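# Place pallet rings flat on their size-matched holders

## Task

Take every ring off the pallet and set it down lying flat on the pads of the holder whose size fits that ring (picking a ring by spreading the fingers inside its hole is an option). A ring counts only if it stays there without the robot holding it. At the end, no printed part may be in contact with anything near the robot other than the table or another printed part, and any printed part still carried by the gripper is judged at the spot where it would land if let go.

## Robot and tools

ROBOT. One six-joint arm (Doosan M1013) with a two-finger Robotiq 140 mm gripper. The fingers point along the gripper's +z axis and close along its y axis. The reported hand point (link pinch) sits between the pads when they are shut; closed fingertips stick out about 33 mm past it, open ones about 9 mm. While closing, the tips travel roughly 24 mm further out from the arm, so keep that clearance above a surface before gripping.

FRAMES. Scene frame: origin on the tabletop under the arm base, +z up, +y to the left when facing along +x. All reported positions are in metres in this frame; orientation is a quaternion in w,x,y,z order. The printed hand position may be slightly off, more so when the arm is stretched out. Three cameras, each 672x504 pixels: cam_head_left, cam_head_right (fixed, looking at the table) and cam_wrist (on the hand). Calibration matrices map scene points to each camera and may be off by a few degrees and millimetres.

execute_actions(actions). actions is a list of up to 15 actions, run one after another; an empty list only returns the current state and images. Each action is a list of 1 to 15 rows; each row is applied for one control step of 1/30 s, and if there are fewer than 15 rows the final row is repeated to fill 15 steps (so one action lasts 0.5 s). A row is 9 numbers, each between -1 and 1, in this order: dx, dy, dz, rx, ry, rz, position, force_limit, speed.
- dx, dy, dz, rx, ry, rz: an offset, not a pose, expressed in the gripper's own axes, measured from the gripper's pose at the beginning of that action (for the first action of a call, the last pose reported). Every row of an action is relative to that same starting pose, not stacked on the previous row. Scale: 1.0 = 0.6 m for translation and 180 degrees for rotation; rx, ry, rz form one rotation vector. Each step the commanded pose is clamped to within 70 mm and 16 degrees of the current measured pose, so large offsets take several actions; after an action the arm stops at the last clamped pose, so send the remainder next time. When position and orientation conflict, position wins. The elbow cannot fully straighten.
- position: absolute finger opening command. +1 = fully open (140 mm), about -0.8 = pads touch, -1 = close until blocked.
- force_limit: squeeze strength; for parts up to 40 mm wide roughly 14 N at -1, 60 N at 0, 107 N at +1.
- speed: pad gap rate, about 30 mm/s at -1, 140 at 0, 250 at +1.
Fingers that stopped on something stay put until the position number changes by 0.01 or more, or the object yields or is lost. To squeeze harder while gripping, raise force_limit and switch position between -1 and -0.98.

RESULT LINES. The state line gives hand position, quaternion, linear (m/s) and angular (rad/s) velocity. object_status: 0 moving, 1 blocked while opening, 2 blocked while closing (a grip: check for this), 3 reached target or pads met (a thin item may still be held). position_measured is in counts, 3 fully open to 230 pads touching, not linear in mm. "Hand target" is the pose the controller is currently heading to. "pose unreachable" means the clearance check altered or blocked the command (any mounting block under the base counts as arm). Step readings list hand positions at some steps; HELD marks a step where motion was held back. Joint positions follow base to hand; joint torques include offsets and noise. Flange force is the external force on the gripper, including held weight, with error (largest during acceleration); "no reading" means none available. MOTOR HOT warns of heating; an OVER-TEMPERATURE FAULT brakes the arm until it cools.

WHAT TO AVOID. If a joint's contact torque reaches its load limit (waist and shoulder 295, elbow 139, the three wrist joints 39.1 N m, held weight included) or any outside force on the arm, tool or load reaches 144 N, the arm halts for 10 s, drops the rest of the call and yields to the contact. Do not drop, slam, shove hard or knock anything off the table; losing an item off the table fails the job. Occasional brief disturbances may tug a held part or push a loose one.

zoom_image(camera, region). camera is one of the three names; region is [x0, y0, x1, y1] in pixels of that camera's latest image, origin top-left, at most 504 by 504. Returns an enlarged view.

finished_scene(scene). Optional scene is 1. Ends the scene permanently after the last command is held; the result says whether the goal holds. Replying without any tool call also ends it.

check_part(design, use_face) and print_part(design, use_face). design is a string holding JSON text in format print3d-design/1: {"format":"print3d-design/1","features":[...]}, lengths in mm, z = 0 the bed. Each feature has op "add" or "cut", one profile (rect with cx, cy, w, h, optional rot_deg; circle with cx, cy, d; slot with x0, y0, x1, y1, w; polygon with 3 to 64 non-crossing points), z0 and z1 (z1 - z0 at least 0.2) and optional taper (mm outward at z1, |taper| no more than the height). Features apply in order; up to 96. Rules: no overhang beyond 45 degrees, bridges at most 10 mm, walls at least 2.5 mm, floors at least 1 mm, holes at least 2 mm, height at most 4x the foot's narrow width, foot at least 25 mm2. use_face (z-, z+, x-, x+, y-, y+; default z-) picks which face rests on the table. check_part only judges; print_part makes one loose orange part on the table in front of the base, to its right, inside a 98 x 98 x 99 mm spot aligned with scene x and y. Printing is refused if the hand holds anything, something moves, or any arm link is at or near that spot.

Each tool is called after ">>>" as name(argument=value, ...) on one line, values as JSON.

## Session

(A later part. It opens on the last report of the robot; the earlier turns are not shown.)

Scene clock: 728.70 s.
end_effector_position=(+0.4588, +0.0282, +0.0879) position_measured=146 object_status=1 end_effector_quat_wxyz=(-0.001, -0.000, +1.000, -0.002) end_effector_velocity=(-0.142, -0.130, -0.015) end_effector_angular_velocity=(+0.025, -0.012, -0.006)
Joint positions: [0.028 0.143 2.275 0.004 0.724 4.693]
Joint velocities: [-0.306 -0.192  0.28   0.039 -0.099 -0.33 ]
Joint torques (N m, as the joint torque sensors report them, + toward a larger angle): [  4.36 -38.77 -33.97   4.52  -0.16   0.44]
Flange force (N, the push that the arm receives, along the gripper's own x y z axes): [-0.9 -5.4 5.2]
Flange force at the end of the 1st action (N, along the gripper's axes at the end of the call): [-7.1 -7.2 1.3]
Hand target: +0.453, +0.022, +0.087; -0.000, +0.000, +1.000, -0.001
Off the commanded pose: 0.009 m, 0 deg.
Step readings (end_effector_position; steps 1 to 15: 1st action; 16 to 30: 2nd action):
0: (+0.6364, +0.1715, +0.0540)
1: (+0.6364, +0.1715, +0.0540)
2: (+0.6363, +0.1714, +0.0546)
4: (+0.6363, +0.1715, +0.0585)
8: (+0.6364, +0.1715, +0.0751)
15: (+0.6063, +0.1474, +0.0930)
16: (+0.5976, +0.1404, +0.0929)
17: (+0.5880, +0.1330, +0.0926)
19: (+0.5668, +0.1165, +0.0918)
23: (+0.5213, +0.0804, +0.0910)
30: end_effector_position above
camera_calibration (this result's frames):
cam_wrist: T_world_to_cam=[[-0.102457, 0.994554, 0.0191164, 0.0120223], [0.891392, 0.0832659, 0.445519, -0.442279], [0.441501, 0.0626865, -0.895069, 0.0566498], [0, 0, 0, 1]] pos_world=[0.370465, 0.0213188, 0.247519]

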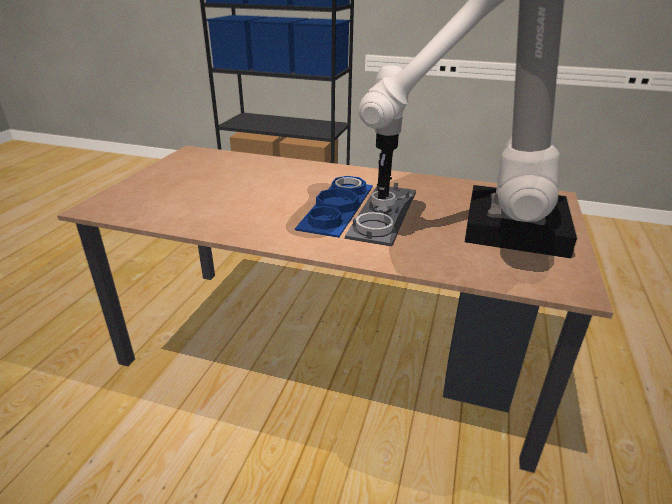

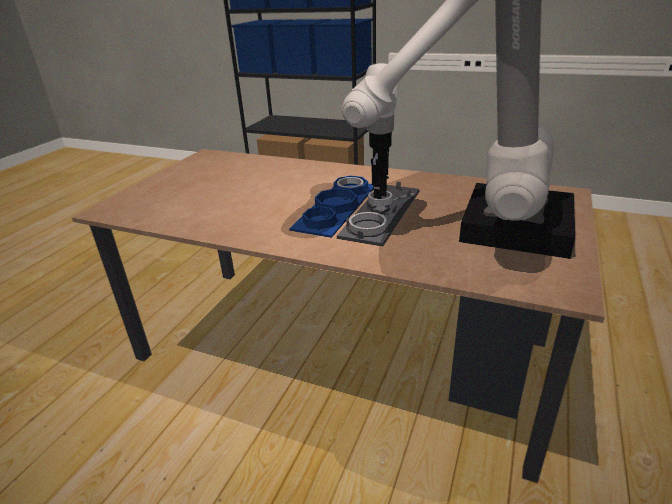

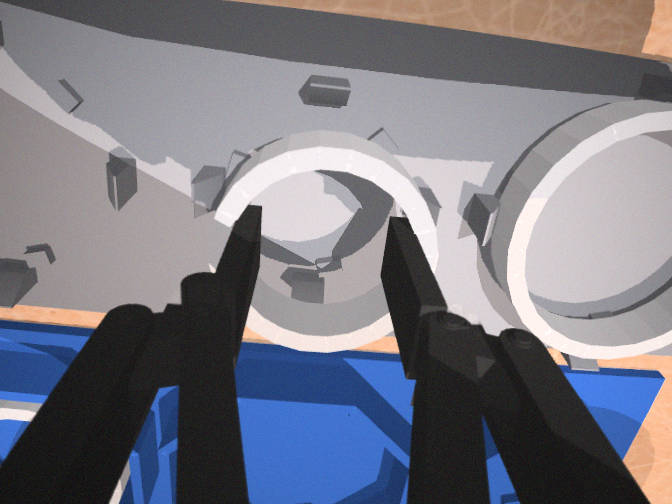

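>>> execute_actions(actions=[])

>>> zoom_image(camera="cam_wrist", region=[170, 60, 470, 360])

Scene clock: 731.40 s.
end_effector_position=(+0.4528, +0.0223, +0.0873) position_measured=146 object_status=1 end_effector_quat_wxyz=(-0.000, +0.000, +1.000, -0.001) end_effector_velocity=(+0.001, -0.000, +0.001) end_effector_angular_velocity=(-0.000, -0.002, -0.000)
Joint positions: [0.013 0.135 2.287 0.007 0.719 4.677]
Joint velocities: [-0.    -0.001 -0.001 -0.     0.     0.   ]
Joint torques (N m, as the joint torque sensors report them, + toward a larger angle): [  2.26 -40.84 -27.48   2.97  -0.08   0.98]
Flange force (N, the push that the arm receives, along the gripper's own x y z axes): [1.1 -7.7 -1.1]
Hand target: +0.453, +0.022, +0.087; -0.000, +0.000, +1.000, -0.001
Off the commanded pose: 0.000 m, 0 deg.
camera_calibration (this result's frames):
cam_wrist: T_world_to_cam=[[-0.102428, 0.994524, 0.0207348, 0.0171627], [0.890993, 0.0824571, 0.446466, -0.43602], [0.442311, 0.0642053, -0.89456, 0.0587973], [0, 0, 0, 1]] pos_world=[0.364242, 0.0151092, 0.24691]

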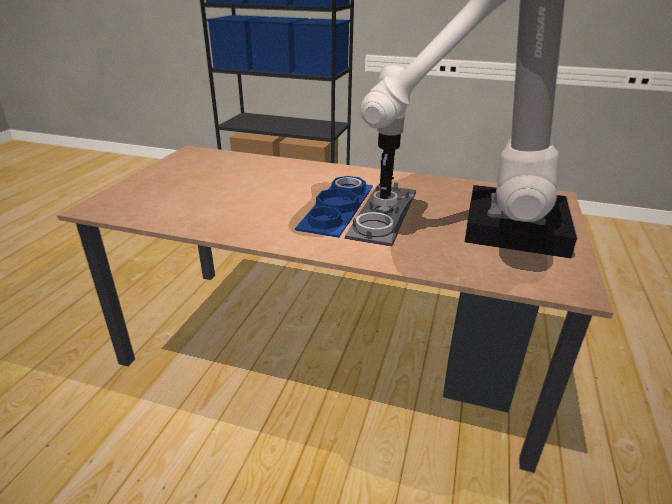

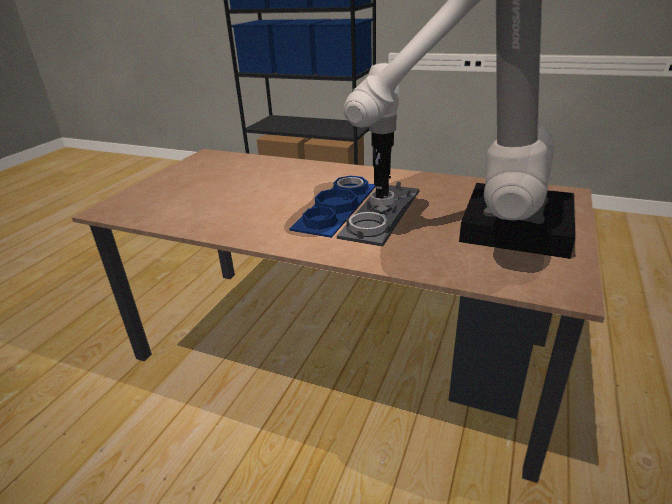

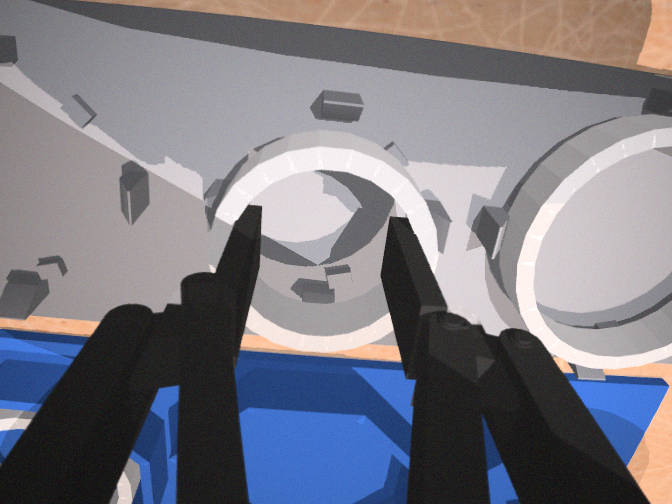

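Region (170, 60, 470, 360) of cam_wrist's 672x504 image, scaled by 1.680, with more detail than that image has.

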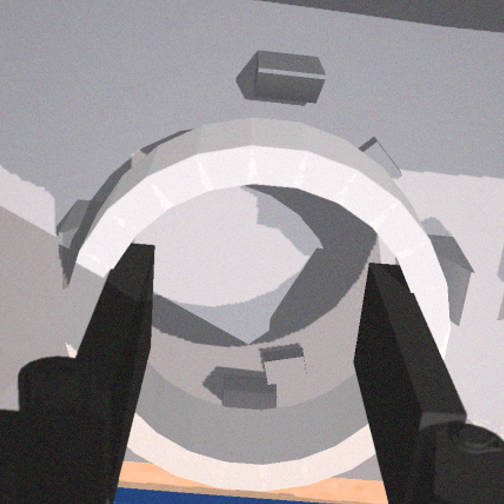

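>>> zoom_image(camera="cam_wrist", region=[290, 80, 390, 180])

>>> zoom_image(camera="cam_wrist", region=[270, 255, 370, 355])

>>> zoom_image(camera="cam_wrist", region=[180, 150, 280, 250])

>>> zoom_image(camera="cam_wrist", region=[390, 170, 490, 270])

Region (290, 80, 390, 180) of cam_wrist's 672x504 image, scaled by 5.040, with more detail than that image has.

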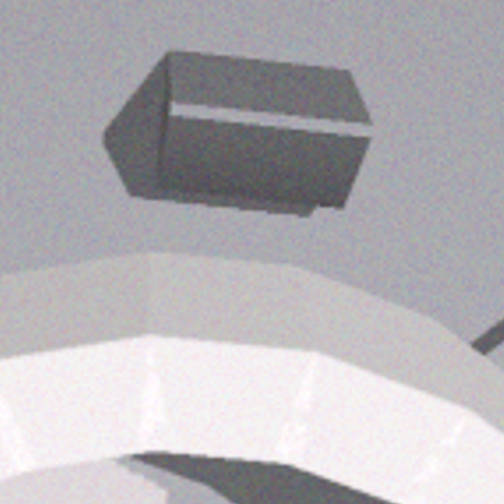

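Region (270, 255, 370, 355) of cam_wrist's 672x504 image, scaled by 5.040, with more detail than that image has.

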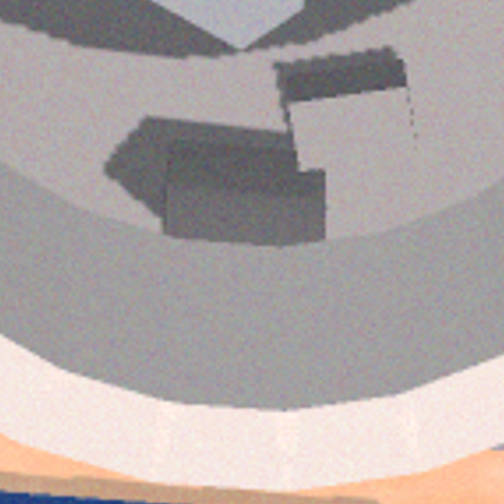

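Region (180, 150, 280, 250) of cam_wrist's 672x504 image, scaled by 5.040, with more detail than that image has.

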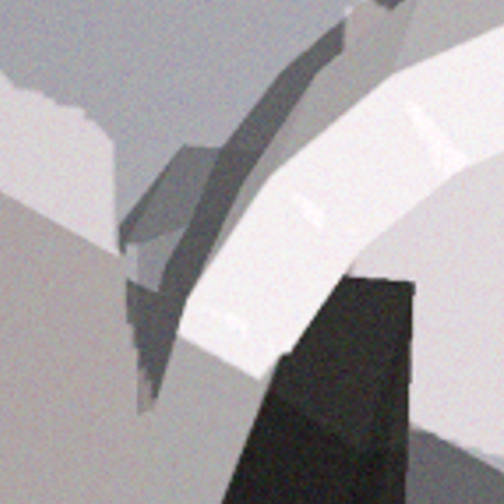

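Region (390, 170, 490, 270) of cam_wrist's 672x504 image, scaled by 5.040, with more detail than that image has.

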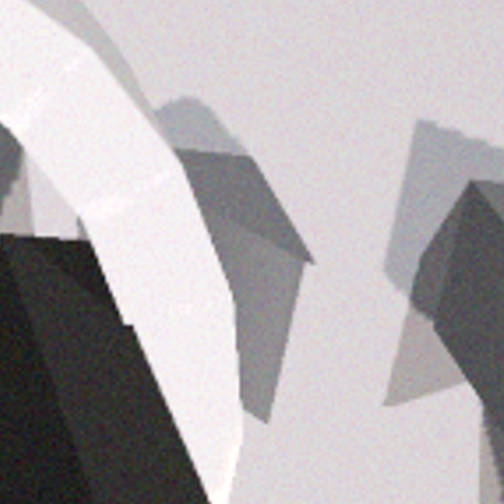

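>>> execute_actions(actions=[[[-0.00008,0.00016,0.00054,-0.00002,-0.00002,0,1,0.8,-1],[-0.00029,0.00057,0.00205,-0.00008,-0.00008,0,1,0.8,-1],[-0.00058,0.00116,0.00439,-0.00015,-0.00015,0,1,0.8,-1],[-0.00092,0.00184,0.0074,-0.00024,-0.00024,0,1,0.8,-1],[-0.00125,0.00251,0.01093,-0.00033,-0.00033,0,1,0.8,-1],[-0.00154,0.0031,0.01484,-0.0004,-0.0004,0,1,0.8,-1],[-0.00175,0.00351,0.01898,-0.00046,-0.00046,0,1,0.8,-1],[-0.00183,0.00367,0.02319,-0.00048,-0.00048,0,1,0.8,-1],[-0.00183,0.00367,0.02733,-0.00048,-0.00048,0,1,0.8,-1],[-0.00183,0.00367,0.03124,-0.00048,-0.00048,0,1,0.8,-1],[-0.00183,0.00367,0.03477,-0.00048,-0.00048,0,1,0.8,-1],[-0.00183,0.00367,0.03778,-0.00048,-0.00048,0,1,0.8,-1],[-0.00183,0.00367,0.04012,-0.00048,-0.00048,0,1,0.8,-1],[-0.00183,0.00367,0.04163,-0.00048,-0.00048,0,1,0.8,-1],[-0.00183,0.00367,0.04217,-0.00048,-0.00048,0,1,0.8,-1]]])

Scene clock: 832.30 s.
end_effector_position=(+0.4537, +0.0245, +0.0630) position_measured=146 object_status=1 end_effector_quat_wxyz=(+0.000, +0.000, +1.000, -0.000) end_effector_velocity=(-0.000, -0.000, -0.028) end_effector_angular_velocity=(-0.000, +0.000, -0.001)
Joint positions: [0.017 0.176 2.303 0.01  0.661 4.678]
Joint velocities: [ 0.     0.047  0.018  0.001 -0.065  0.   ]
Joint torques (N m, as the joint torque sensors report them, + toward a larger angle): [  1.85 -48.94 -27.42   2.93   0.36   0.47]
Flange force (N, the push that the arm receives, along the gripper's own x y z axes): [0.5 -4.3 2.6]
Hand target: +0.454, +0.024, +0.062; +0.000, -0.000, +1.000, -0.000
Off the commanded pose: 0.001 m, 0 deg.
Step readings (end_effector_position):
0: (+0.4528, +0.0223, +0.0873)
1: (+0.4528, +0.0223, +0.0873)
2: (+0.4528, +0.0223, +0.0872)
4: (+0.4531, +0.0228, +0.0854)
8: (+0.4536, +0.0241, +0.0776)
15: end_effector_position above
camera_calibration (this result's frames):
cam_wrist: T_world_to_cam=[[-0.102246, 0.994513, 0.02211, 0.0154504], [0.890402, 0.0815867, 0.447803, -0.425996], [0.443542, 0.0654728, -0.893859, 0.0358405], [0, 0, 0, 1]] pos_world=[0.364991, 0.0170434, 0.222457]

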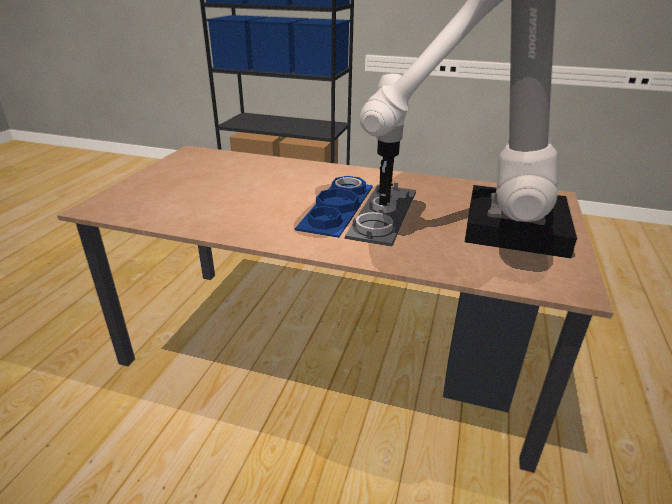

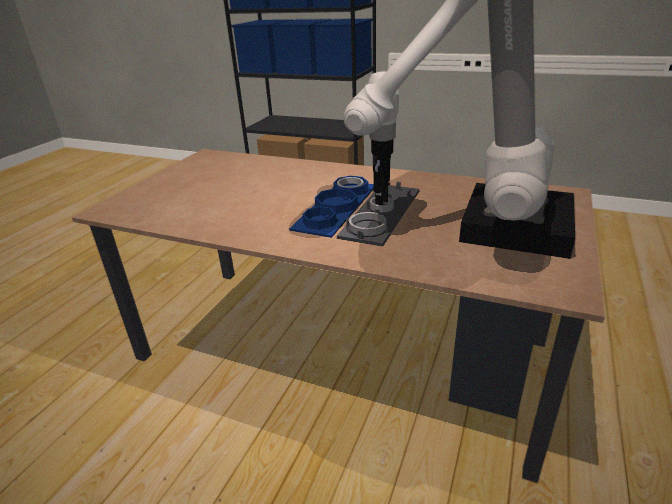

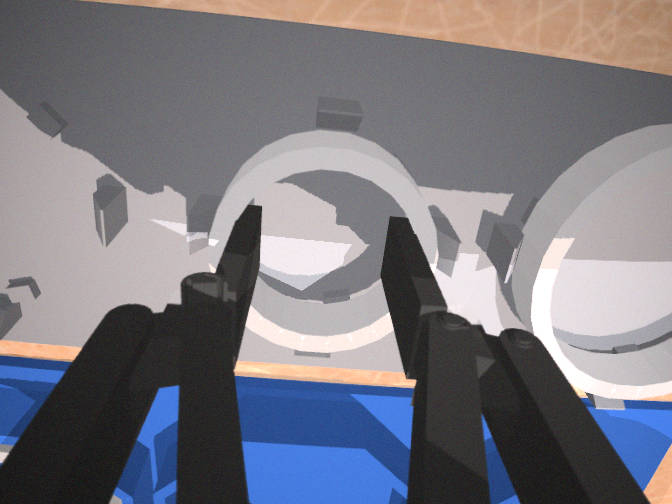

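>>> execute_actions(actions=[])

>>> zoom_image(camera="cam_wrist", region=[295, 85, 385, 175])

>>> zoom_image(camera="cam_wrist", region=[270, 280, 360, 370])

>>> zoom_image(camera="cam_wrist", region=[170, 185, 260, 275])

>>> zoom_image(camera="cam_wrist", region=[395, 200, 485, 290])

Scene clock: 836.27 s.
end_effector_position=(+0.4538, +0.0245, +0.0621) position_measured=146 object_status=1 end_effector_quat_wxyz=(+0.000, +0.000, +1.000, -0.000) end_effector_velocity=(-0.000, -0.000, +0.000) end_effector_angular_velocity=(-0.001, -0.000, +0.001)
Joint positions: [0.017 0.178 2.304 0.01  0.658 4.678]
Joint velocities: [ 0.    -0.001  0.    -0.001 -0.     0.   ]
Joint torques (N m, as the joint torque sensors report them, + toward a larger angle): [  1.36 -43.8  -26.06   2.73   0.16   0.85]
Flange force (N, the push that the arm receives, along the gripper's own x y z axes): [1.2 -5.5 0.1]
Hand target: +0.454, +0.024, +0.062; +0.000, -0.000, +1.000, -0.000
Off the commanded pose: 0.000 m, 0 deg.
camera_calibration (this result's frames):
cam_wrist: T_world_to_cam=[[-0.102471, 0.99449, 0.0221034, 0.0155671], [0.890327, 0.0817826, 0.447917, -0.425596], [0.443641, 0.0655777, -0.893802, 0.0348912], [0, 0, 0, 1]] pos_world=[0.365035, 0.0170369, 0.221473]

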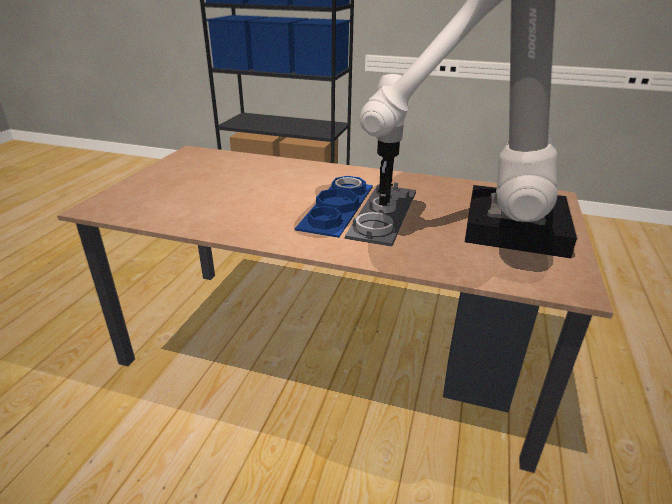

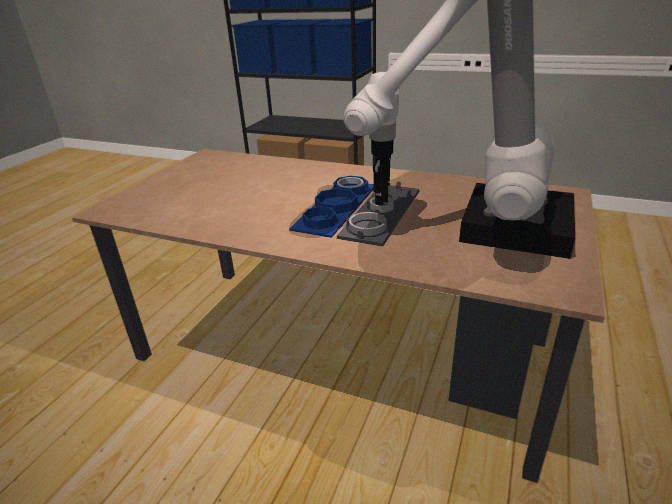

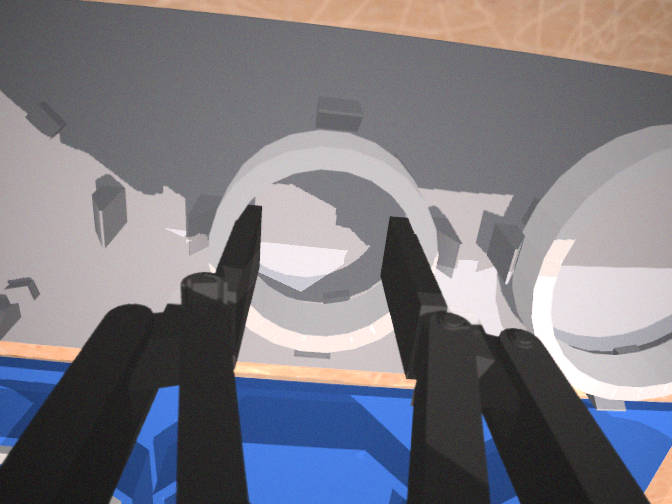

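Region (295, 85, 385, 175) of cam_wrist's 672x504 image, scaled by 5.600, with more detail than that image has.

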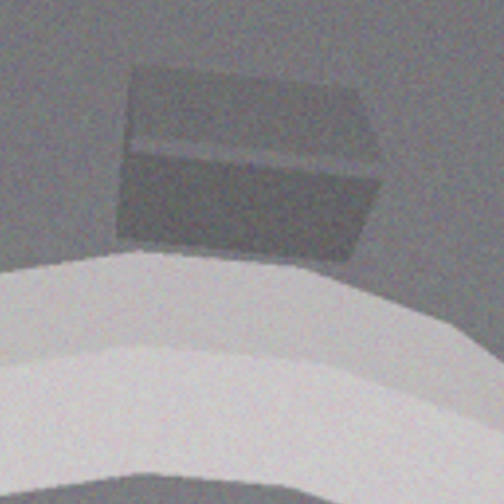

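Region (270, 280, 360, 370) of cam_wrist's 672x504 image, scaled by 5.600, with more detail than that image has.

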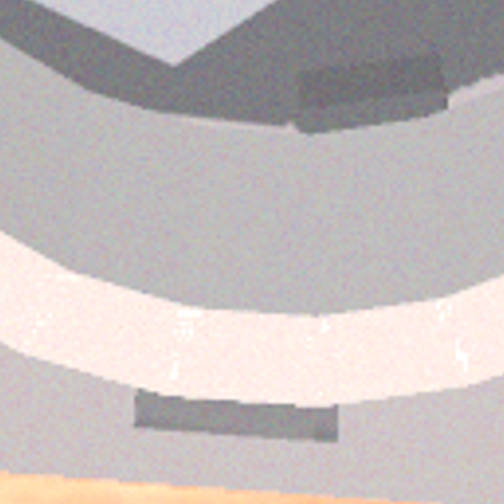

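Region (170, 185, 260, 275) of cam_wrist's 672x504 image, scaled by 5.600, with more detail than that image has.

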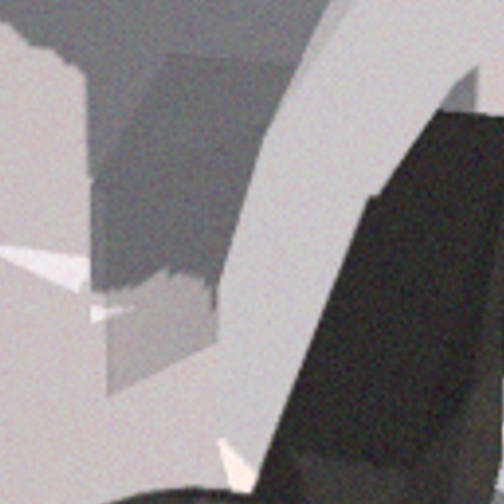

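Region (395, 200, 485, 290) of cam_wrist's 672x504 image, scaled by 5.600, with more detail than that image has.

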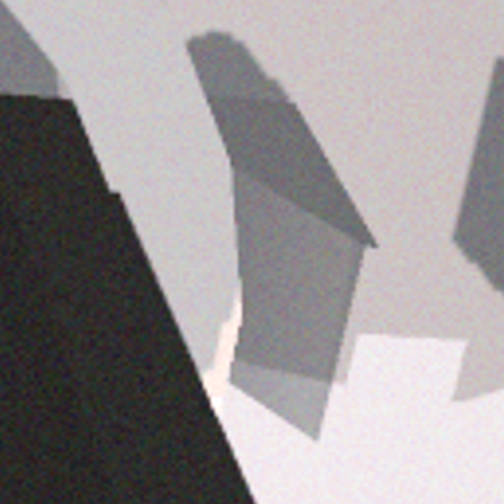

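>>> zoom_image(camera="cam_wrist", region=[310, 278, 360, 318])

>>> zoom_image(camera="cam_wrist", region=[370, 130, 440, 200])

>>> zoom_image(camera="cam_head_left", region=[340, 165, 430, 250])

Region (310, 278, 360, 318) of cam_wrist's 672x504 image, scaled by 10.080, with more detail than that image has; it fills the top 403 rows of this view, and the rest is white.

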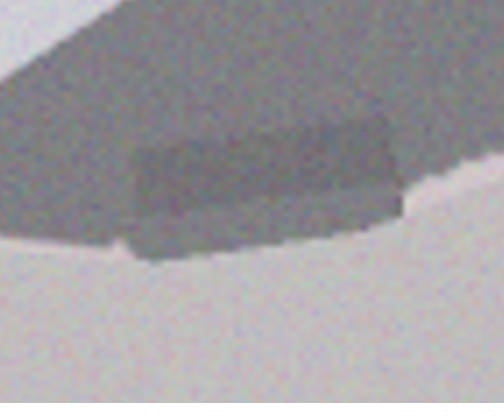

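Region (370, 130, 440, 200) of cam_wrist's 672x504 image, scaled by 7.200, with more detail than that image has.

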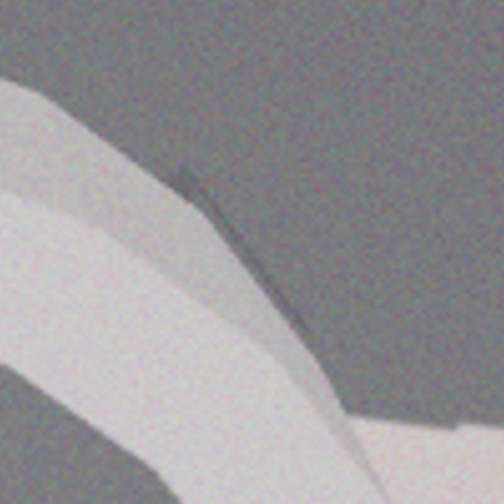

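Region (340, 165, 430, 250) of cam_head_left's 672x504 image, scaled by 5.600, with more detail than that image has.

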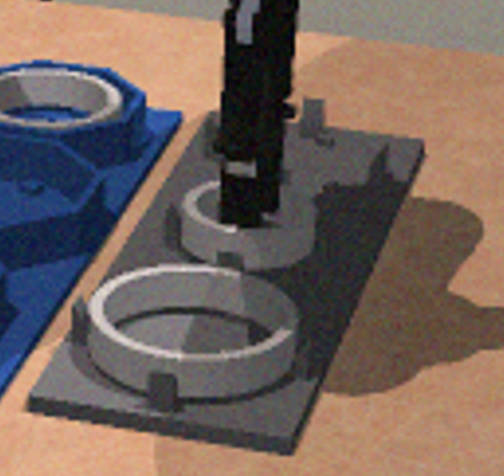

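>>> zoom_image(camera="cam_wrist", region=[590, 325, 660, 375])

Region (590, 325, 660, 375) of cam_wrist's 672x504 image, scaled by 7.200, with more detail than that image has; it fills the top 360 rows of this view, and the rest is white.

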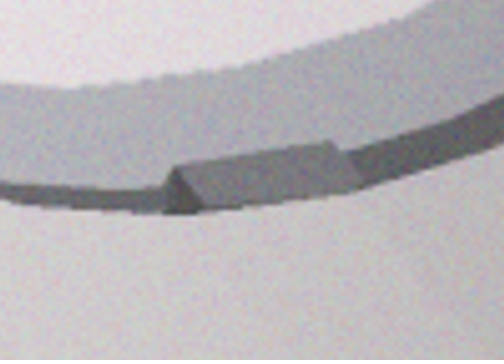

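>>> execute_actions(actions=[[[-0.00015,0.00013,0.00015,0,0,0,1,0.8,-1],[-0.00035,0.0003,0.00057,0,0,0,1,0.8,-1],[-0.00051,0.00044,0.0012,0,0,0,1,0.8,-1],[-0.00058,0.0005,0.00199,0,0,0,1,0.8,-1],[-0.00058,0.0005,0.00289,0,0,0,1,0.8,-1],[-0.00058,0.0005,0.00384,0,0,0,1,0.8,-1],[-0.00058,0.0005,0.00478,0,0,0,1,0.8,-1],[-0.00058,0.0005,0.00568,0,0,0,1,0.8,-1],[-0.00058,0.0005,0.00647,0,0,0,1,0.8,-1],[-0.00058,0.0005,0.0071,0,0,0,1,0.8,-1],[-0.00058,0.0005,0.00752,0,0,0,1,0.8,-1],[-0.00058,0.0005,0.00767,0,0,0,1,0.8,-1],[-0.00058,0.0005,0.00767,0,0,0,1,0.8,-1],[-0.00058,0.0005,0.00767,0,0,0,1,0.8,-1],[-0.00058,0.0005,0.00767,0,0,0,-0.4,0,-1]]])

>>> zoom_image(camera="cam_wrist", region=[270, 280, 360, 370])

>>> zoom_image(camera="cam_wrist", region=[295, 85, 385, 175])

Scene clock: 905.93 s.
end_effector_position=(+0.4542, +0.0248, +0.0575) position_measured=146 object_status=0 end_effector_quat_wxyz=(+0.000, -0.000, +1.000, -0.000) end_effector_velocity=(+0.000, +0.000, -0.001) end_effector_angular_velocity=(+0.000, +0.000, -0.002)
Joint positions: [0.018 0.186 2.306 0.01  0.648 4.679]
Joint velocities: [-0.     0.002  0.     0.001 -0.002  0.001]
Joint torques (N m, as the joint torque sensors report them, + toward a larger angle): [  2.15 -37.73 -22.86   2.48  -0.99   0.88]
Flange force (N, the push that the arm receives, along the gripper's own x y z axes): [3.9 -7.6 -14.9]
Hand target: +0.454, +0.025, +0.057; +0.000, -0.000, +1.000, -0.000
Off the commanded pose: 0.000 m, 0 deg.
Step readings (end_effector_position):
0: (+0.4538, +0.0245, +0.0621)
1: (+0.4538, +0.0245, +0.0620)
2: (+0.4538, +0.0245, +0.0620)
4: (+0.4540, +0.0247, +0.0614)
8: (+0.4542, +0.0247, +0.0595)
15: end_effector_position above
camera_calibration (this result's frames):
cam_wrist: T_world_to_cam=[[-0.10253, 0.994486, 0.0220494, 0.015455], [0.890297, 0.0818561, 0.447962, -0.423918], [0.443687, 0.06556, -0.893781, 0.0306234], [0, 0, 0, 1]] pos_world=[0.36541, 0.0173228, 0.216929]

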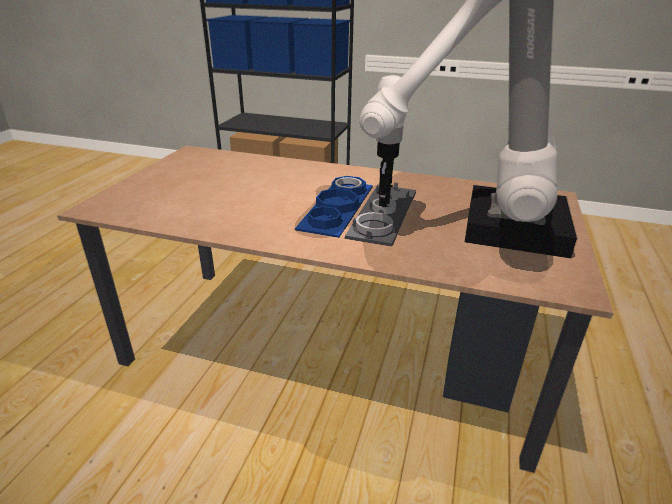

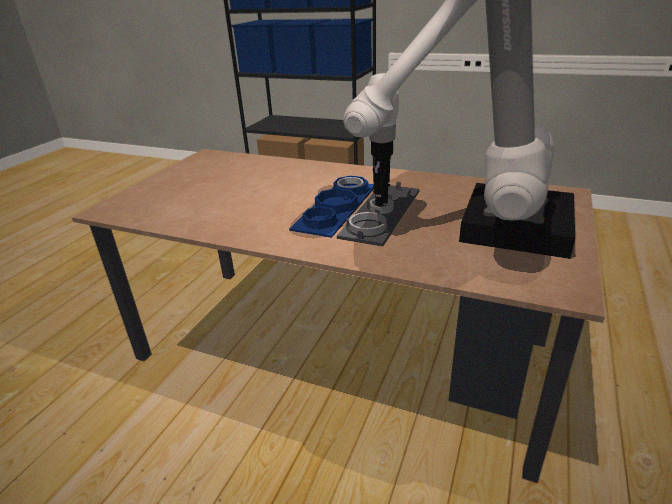

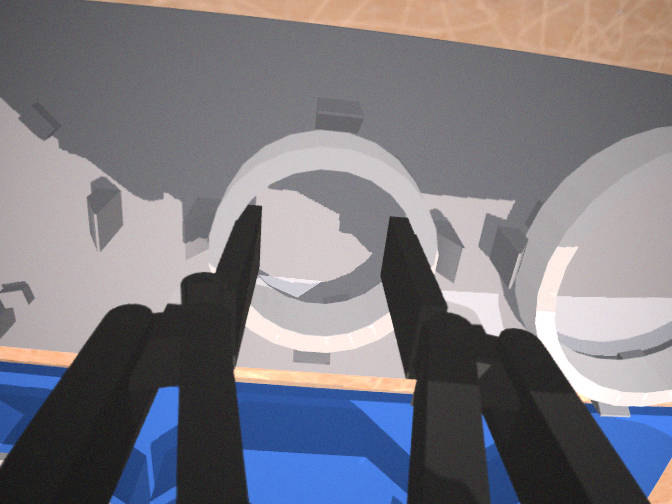

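Region (270, 280, 360, 370) of cam_wrist's 672x504 image, scaled by 5.600, with more detail than that image has.

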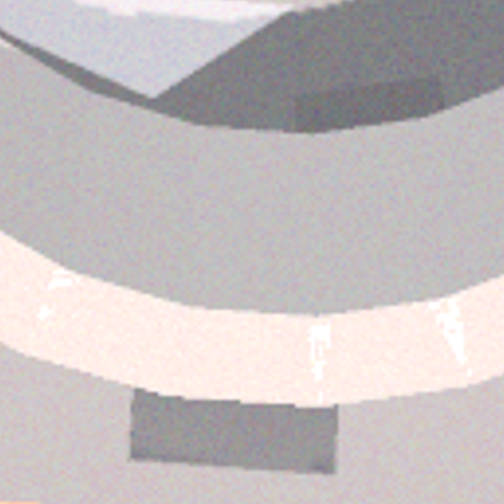

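Region (295, 85, 385, 175) of cam_wrist's 672x504 image, scaled by 5.600, with more detail than that image has.

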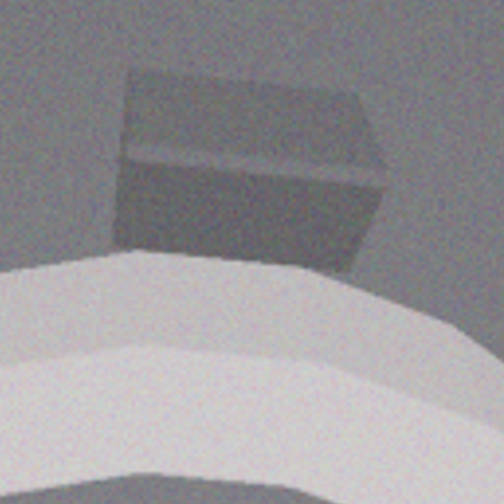

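>>> execute_actions(actions=[])

>>> zoom_image(camera="cam_wrist", region=[170, 80, 480, 380])

Scene clock: 908.47 s.
end_effector_position=(+0.4541, +0.0248, +0.0574) position_measured=179 object_status=3 end_effector_quat_wxyz=(+0.000, +0.000, +1.000, -0.000) end_effector_velocity=(-0.001, -0.000, -0.001) end_effector_angular_velocity=(-0.000, +0.002, +0.001)
Joint positions: [0.018 0.186 2.306 0.01  0.648 4.679]
Joint velocities: [ 0.     0.002  0.001 -0.001 -0.     0.   ]
Joint torques (N m, as the joint torque sensors report them, + toward a larger angle): [  1.58 -44.27 -24.29   2.95   0.     0.72]
Flange force (N, the push that the arm receives, along the gripper's own x y z axes): [-1.4 -5.6 -0.3]
Hand target: +0.454, +0.025, +0.057; +0.000, -0.000, +1.000, -0.000
Off the commanded pose: 0.000 m, 0 deg.
camera_calibration (this result's frames):
cam_wrist: T_world_to_cam=[[-0.102461, 0.994491, 0.022116, 0.0153915], [0.890347, 0.0817713, 0.447878, -0.423836], [0.443603, 0.065581, -0.893821, 0.0306247], [0, 0, 0, 1]] pos_world=[0.365353, 0.0173424, 0.216859]

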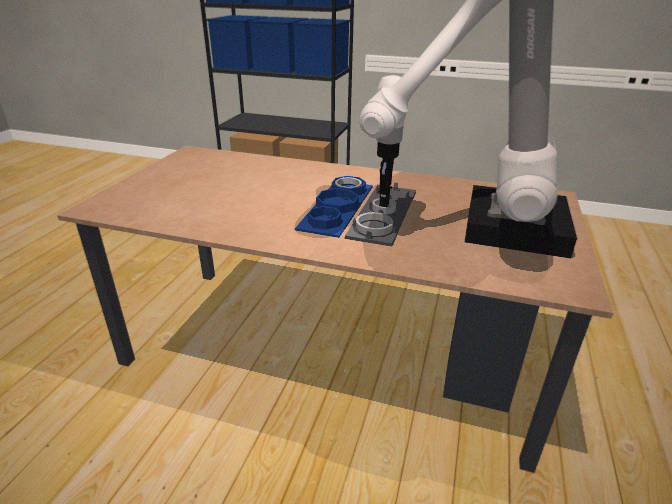

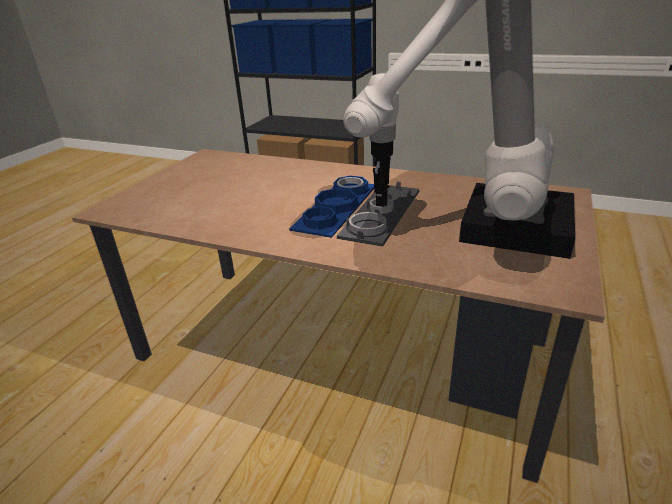

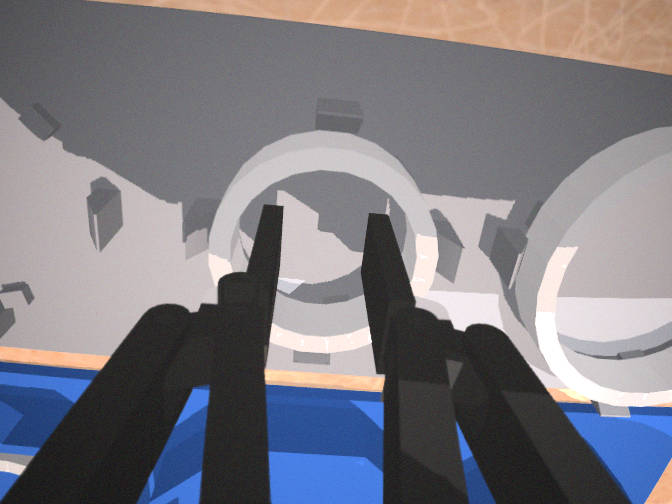

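Region (170, 80, 480, 380) of cam_wrist's 672x504 image, scaled by 1.626, with more detail than that image has; it fills the top 488 rows of this view, and the rest is white.

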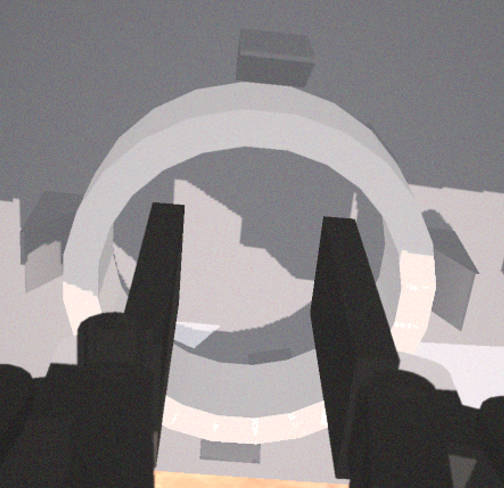

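>>> execute_actions(actions=[[[0,0,-0.00127,0,0,0,-0.4,0,-1],[0,0,-0.00474,0,0,0,-0.4,0,-1],[0,0,-0.00992,0,0,0,-0.4,0,-1],[0,0,-0.01633,0,0,0,-0.4,0,-1],[0,0,-0.02347,0,0,0,-0.4,0,-1],[0,0,-0.03086,0,0,0,-0.4,0,-1],[-0.00148,-0.00131,-0.038,0,0,0,-0.4,0,-1],[-0.00575,-0.00508,-0.04441,0,0,0,-0.4,0,-1],[-0.01256,-0.01109,-0.0496,0,0,0,-0.4,0,-1],[-0.02165,-0.01911,-0.05307,0,0,0,-0.4,0,-1],[-0.03278,-0.02893,-0.05433,0,0,0,-0.4,0,-1],[-0.04568,-0.04031,-0.05433,0,0,0,-0.4,0,-1],[-0.0601,-0.05304,-0.05433,0,0,0,-0.4,0,-1],[-0.07579,-0.06689,-0.05433,0,0,0,-0.4,0,-1],[-0.09249,-0.08163,-0.05433,0,0,0,-0.4,0,-1]],[[-0.05179,-0.04571,0,0,0,0,-0.2,0,-1],[-0.06976,-0.06157,0,0,0,0,-0.2,0,-1],[-0.08799,-0.07766,0,0,0,0,-0.2,0,-1],[-0.10622,-0.09375,0,0,0,0,-0.2,0,-1],[-0.12419,-0.10961,0,0,0,0,-0.2,0,-1],[-0.14166,-0.12503,0,0,0,0,-0.2,0,-1],[-0.15837,-0.13977,0,0,0,0,-0.2,0,-1],[-0.17406,-0.15362,0.0004,0,0,0,-0.2,0,-1],[-0.18848,-0.16635,0.0016,0,0,0,-0.2,0,-1],[-0.20138,-0.17773,0.0032,0,0,0,-0.2,0,-1],[-0.2125,-0.18755,0.005,0,0,0,-0.2,0,-1],[-0.2216,-0.19557,0.0068,0,0,0,-0.2,0,-1],[-0.2284,-0.20158,0.0084,0,0,0,-0.2,0,-1],[-0.23268,-0.20535,0.0096,0,0,0,-0.2,0,-1],[-0.23416,-0.20666,0.01,0,0,0,-0.2,0,-1]]])

Scene clock: 948.07 s.
end_effector_position=(+0.6235, -0.1259, +0.0858) position_measured=157 object_status=0 end_effector_quat_wxyz=(+0.001, +0.000, +1.000, -0.001) end_effector_velocity=(+0.128, -0.103, -0.032) end_effector_angular_velocity=(+0.012, +0.012, +0.001)
Joint positions: [-0.212  0.378  1.952  0.006  0.81   4.453]
Joint velocities: [-0.11   0.23  -0.278  0.012  0.063 -0.118]
Joint torques (N m, as the joint torque sensors report them, + toward a larger angle): [ 10.8  -76.53 -23.65   2.85   0.26   0.62]
Flange force (N, the push that the arm receives, along the gripper's own x y z axes): [0.9 -6.0 -4.1]
Flange force at the end of the 1st action (N, along the gripper's axes at the end of the call): [0.8 -4.8 -1.7]
Hand target: +0.629, -0.130, +0.085; +0.001, +0.000, +1.000, -0.001
Off the commanded pose: 0.007 m, 0 deg.
Step readings (end_effector_position; steps 1 to 15: 1st action; 16 to 30: 2nd action):
0: (+0.4541, +0.0248, +0.0575)
1: (+0.4541, +0.0248, +0.0575)
2: (+0.4541, +0.0248, +0.0581)
4: (+0.4540, +0.0248, +0.0616)
8: (+0.4546, +0.0245, +0.0765)
15: (+0.4882, -0.0059, +0.0903)
16: (+0.4966, -0.0135, +0.0905)
17: (+0.5055, -0.0218, +0.0907)
19: (+0.5250, -0.0398, +0.0912)
23: (+0.5668, -0.0773, +0.0914)
30: end_effector_position above
camera_calibration (this result's frames):
cam_wrist: T_world_to_cam=[[-0.101648, 0.994623, 0.0198273, 0.181709], [0.889755, 0.08198, 0.449016, -0.574696], [0.444976, 0.063283, -0.893304, -0.0104691], [0, 0, 0, 1]] pos_world=[0.534467, -0.132956, 0.245093]

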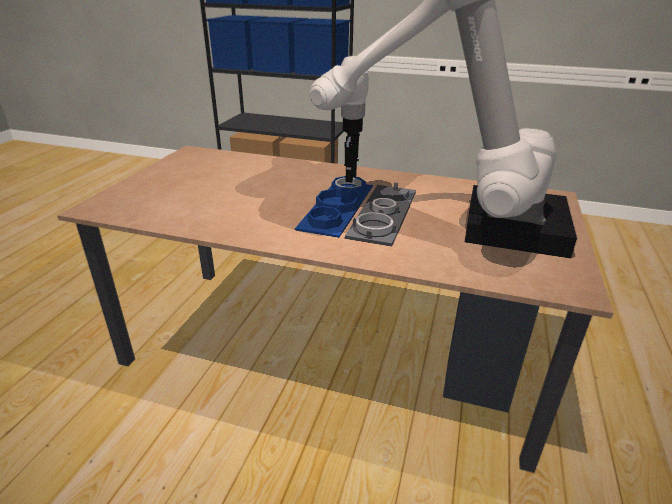

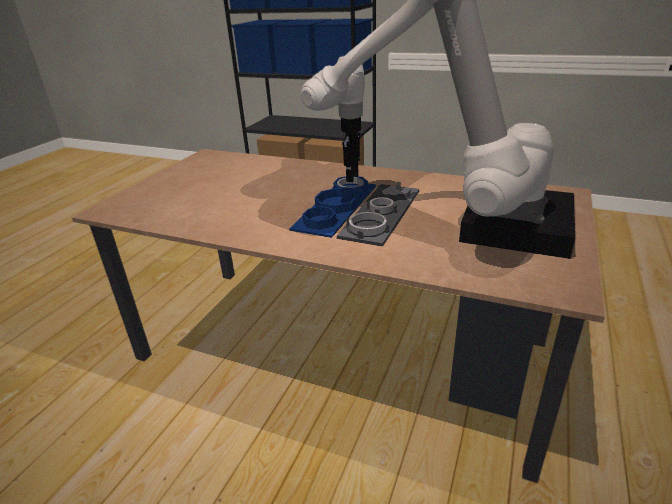

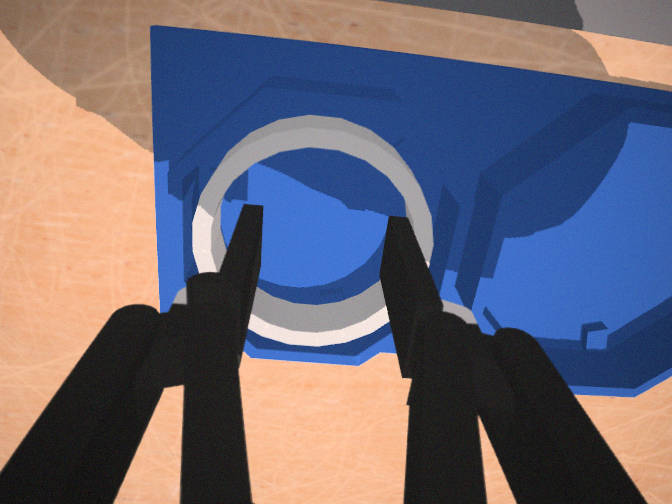

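>>> execute_actions(actions=[])

>>> zoom_image(camera="cam_wrist", region=[280, 85, 390, 155])

>>> zoom_image(camera="cam_wrist", region=[265, 275, 375, 355])

>>> zoom_image(camera="cam_wrist", region=[180, 170, 260, 280])

>>> zoom_image(camera="cam_wrist", region=[395, 180, 475, 290])

Scene clock: 954.70 s.
end_effector_position=(+0.6286, -0.1298, +0.0846) position_measured=154 object_status=3 end_effector_quat_wxyz=(+0.001, +0.000, +1.000, -0.001) end_effector_velocity=(+0.000, -0.001, -0.000) end_effector_angular_velocity=(-0.000, +0.001, -0.000)
Joint positions: [-0.216  0.387  1.941  0.007  0.812  4.448]
Joint velocities: [-0.     0.001 -0.001 -0.001  0.     0.   ]
Joint torques (N m, as the joint torque sensors report them, + toward a larger angle): [  2.32 -67.51 -29.04   3.24  -0.03   0.62]
Flange force (N, the push that the arm receives, along the gripper's own x y z axes): [0.8 -5.4 -2.8]
Hand target: +0.629, -0.130, +0.085; +0.001, +0.000, +1.000, -0.001
Off the commanded pose: 0.000 m, 0 deg.
camera_calibration (this result's frames):
cam_wrist: T_world_to_cam=[[-0.101959, 0.994579, 0.0204243, 0.186236], [0.889944, 0.0820191, 0.448634, -0.578448], [0.444527, 0.0639186, -0.893482, -0.0132058], [0, 0, 0, 1]] pos_world=[0.539645, -0.136938, 0.243908]

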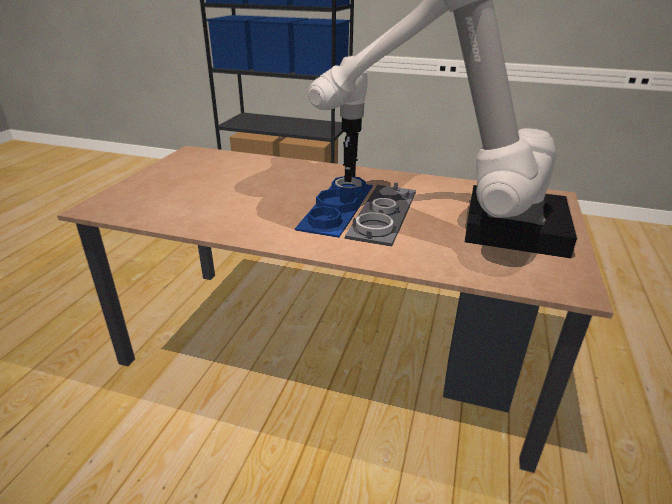

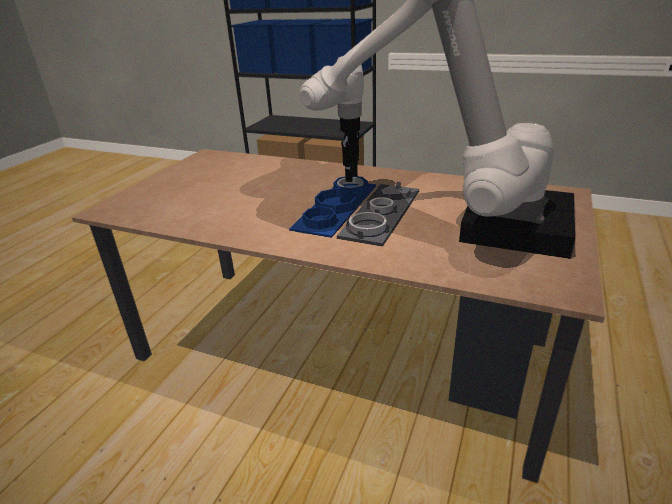

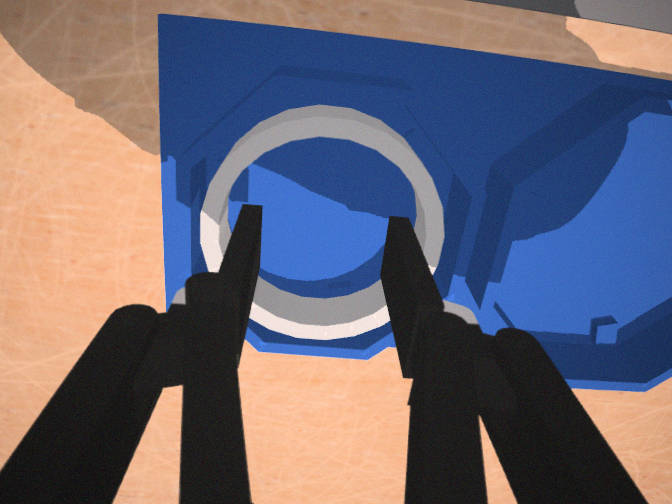

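Region (280, 85, 390, 155) of cam_wrist's 672x504 image, scaled by 4.582, with more detail than that image has; it fills the top 321 rows of this view, and the rest is white.

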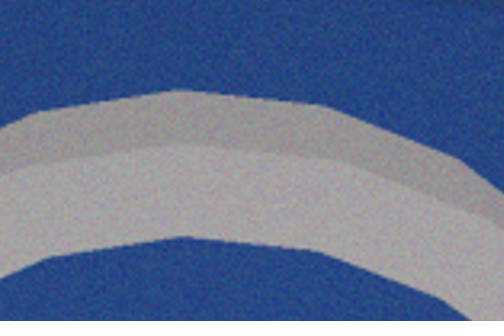

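Region (265, 275, 375, 355) of cam_wrist's 672x504 image, scaled by 4.582, with more detail than that image has; it fills the top 367 rows of this view, and the rest is white.

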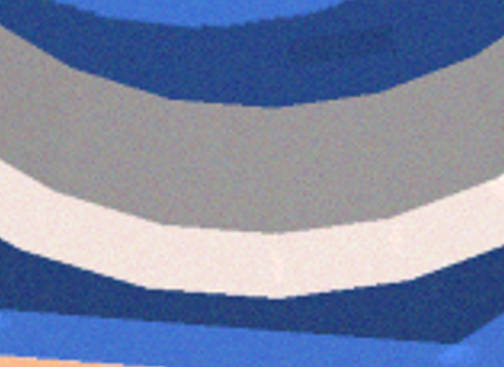

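Region (180, 170, 260, 280) of cam_wrist's 672x504 image, scaled by 4.582, with more detail than that image has; it fills the left 367 columns of this view, and the rest is white.

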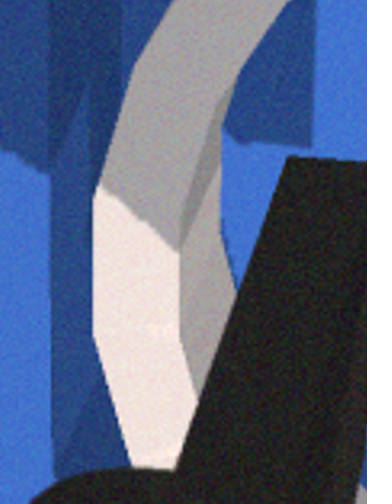

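Region (395, 180, 475, 290) of cam_wrist's 672x504 image, scaled by 4.582, with more detail than that image has; it fills the left 367 columns of this view, and the rest is white.

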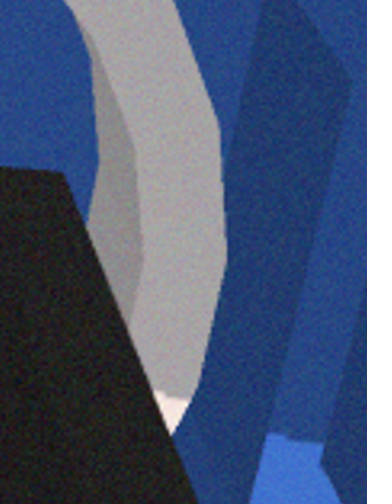

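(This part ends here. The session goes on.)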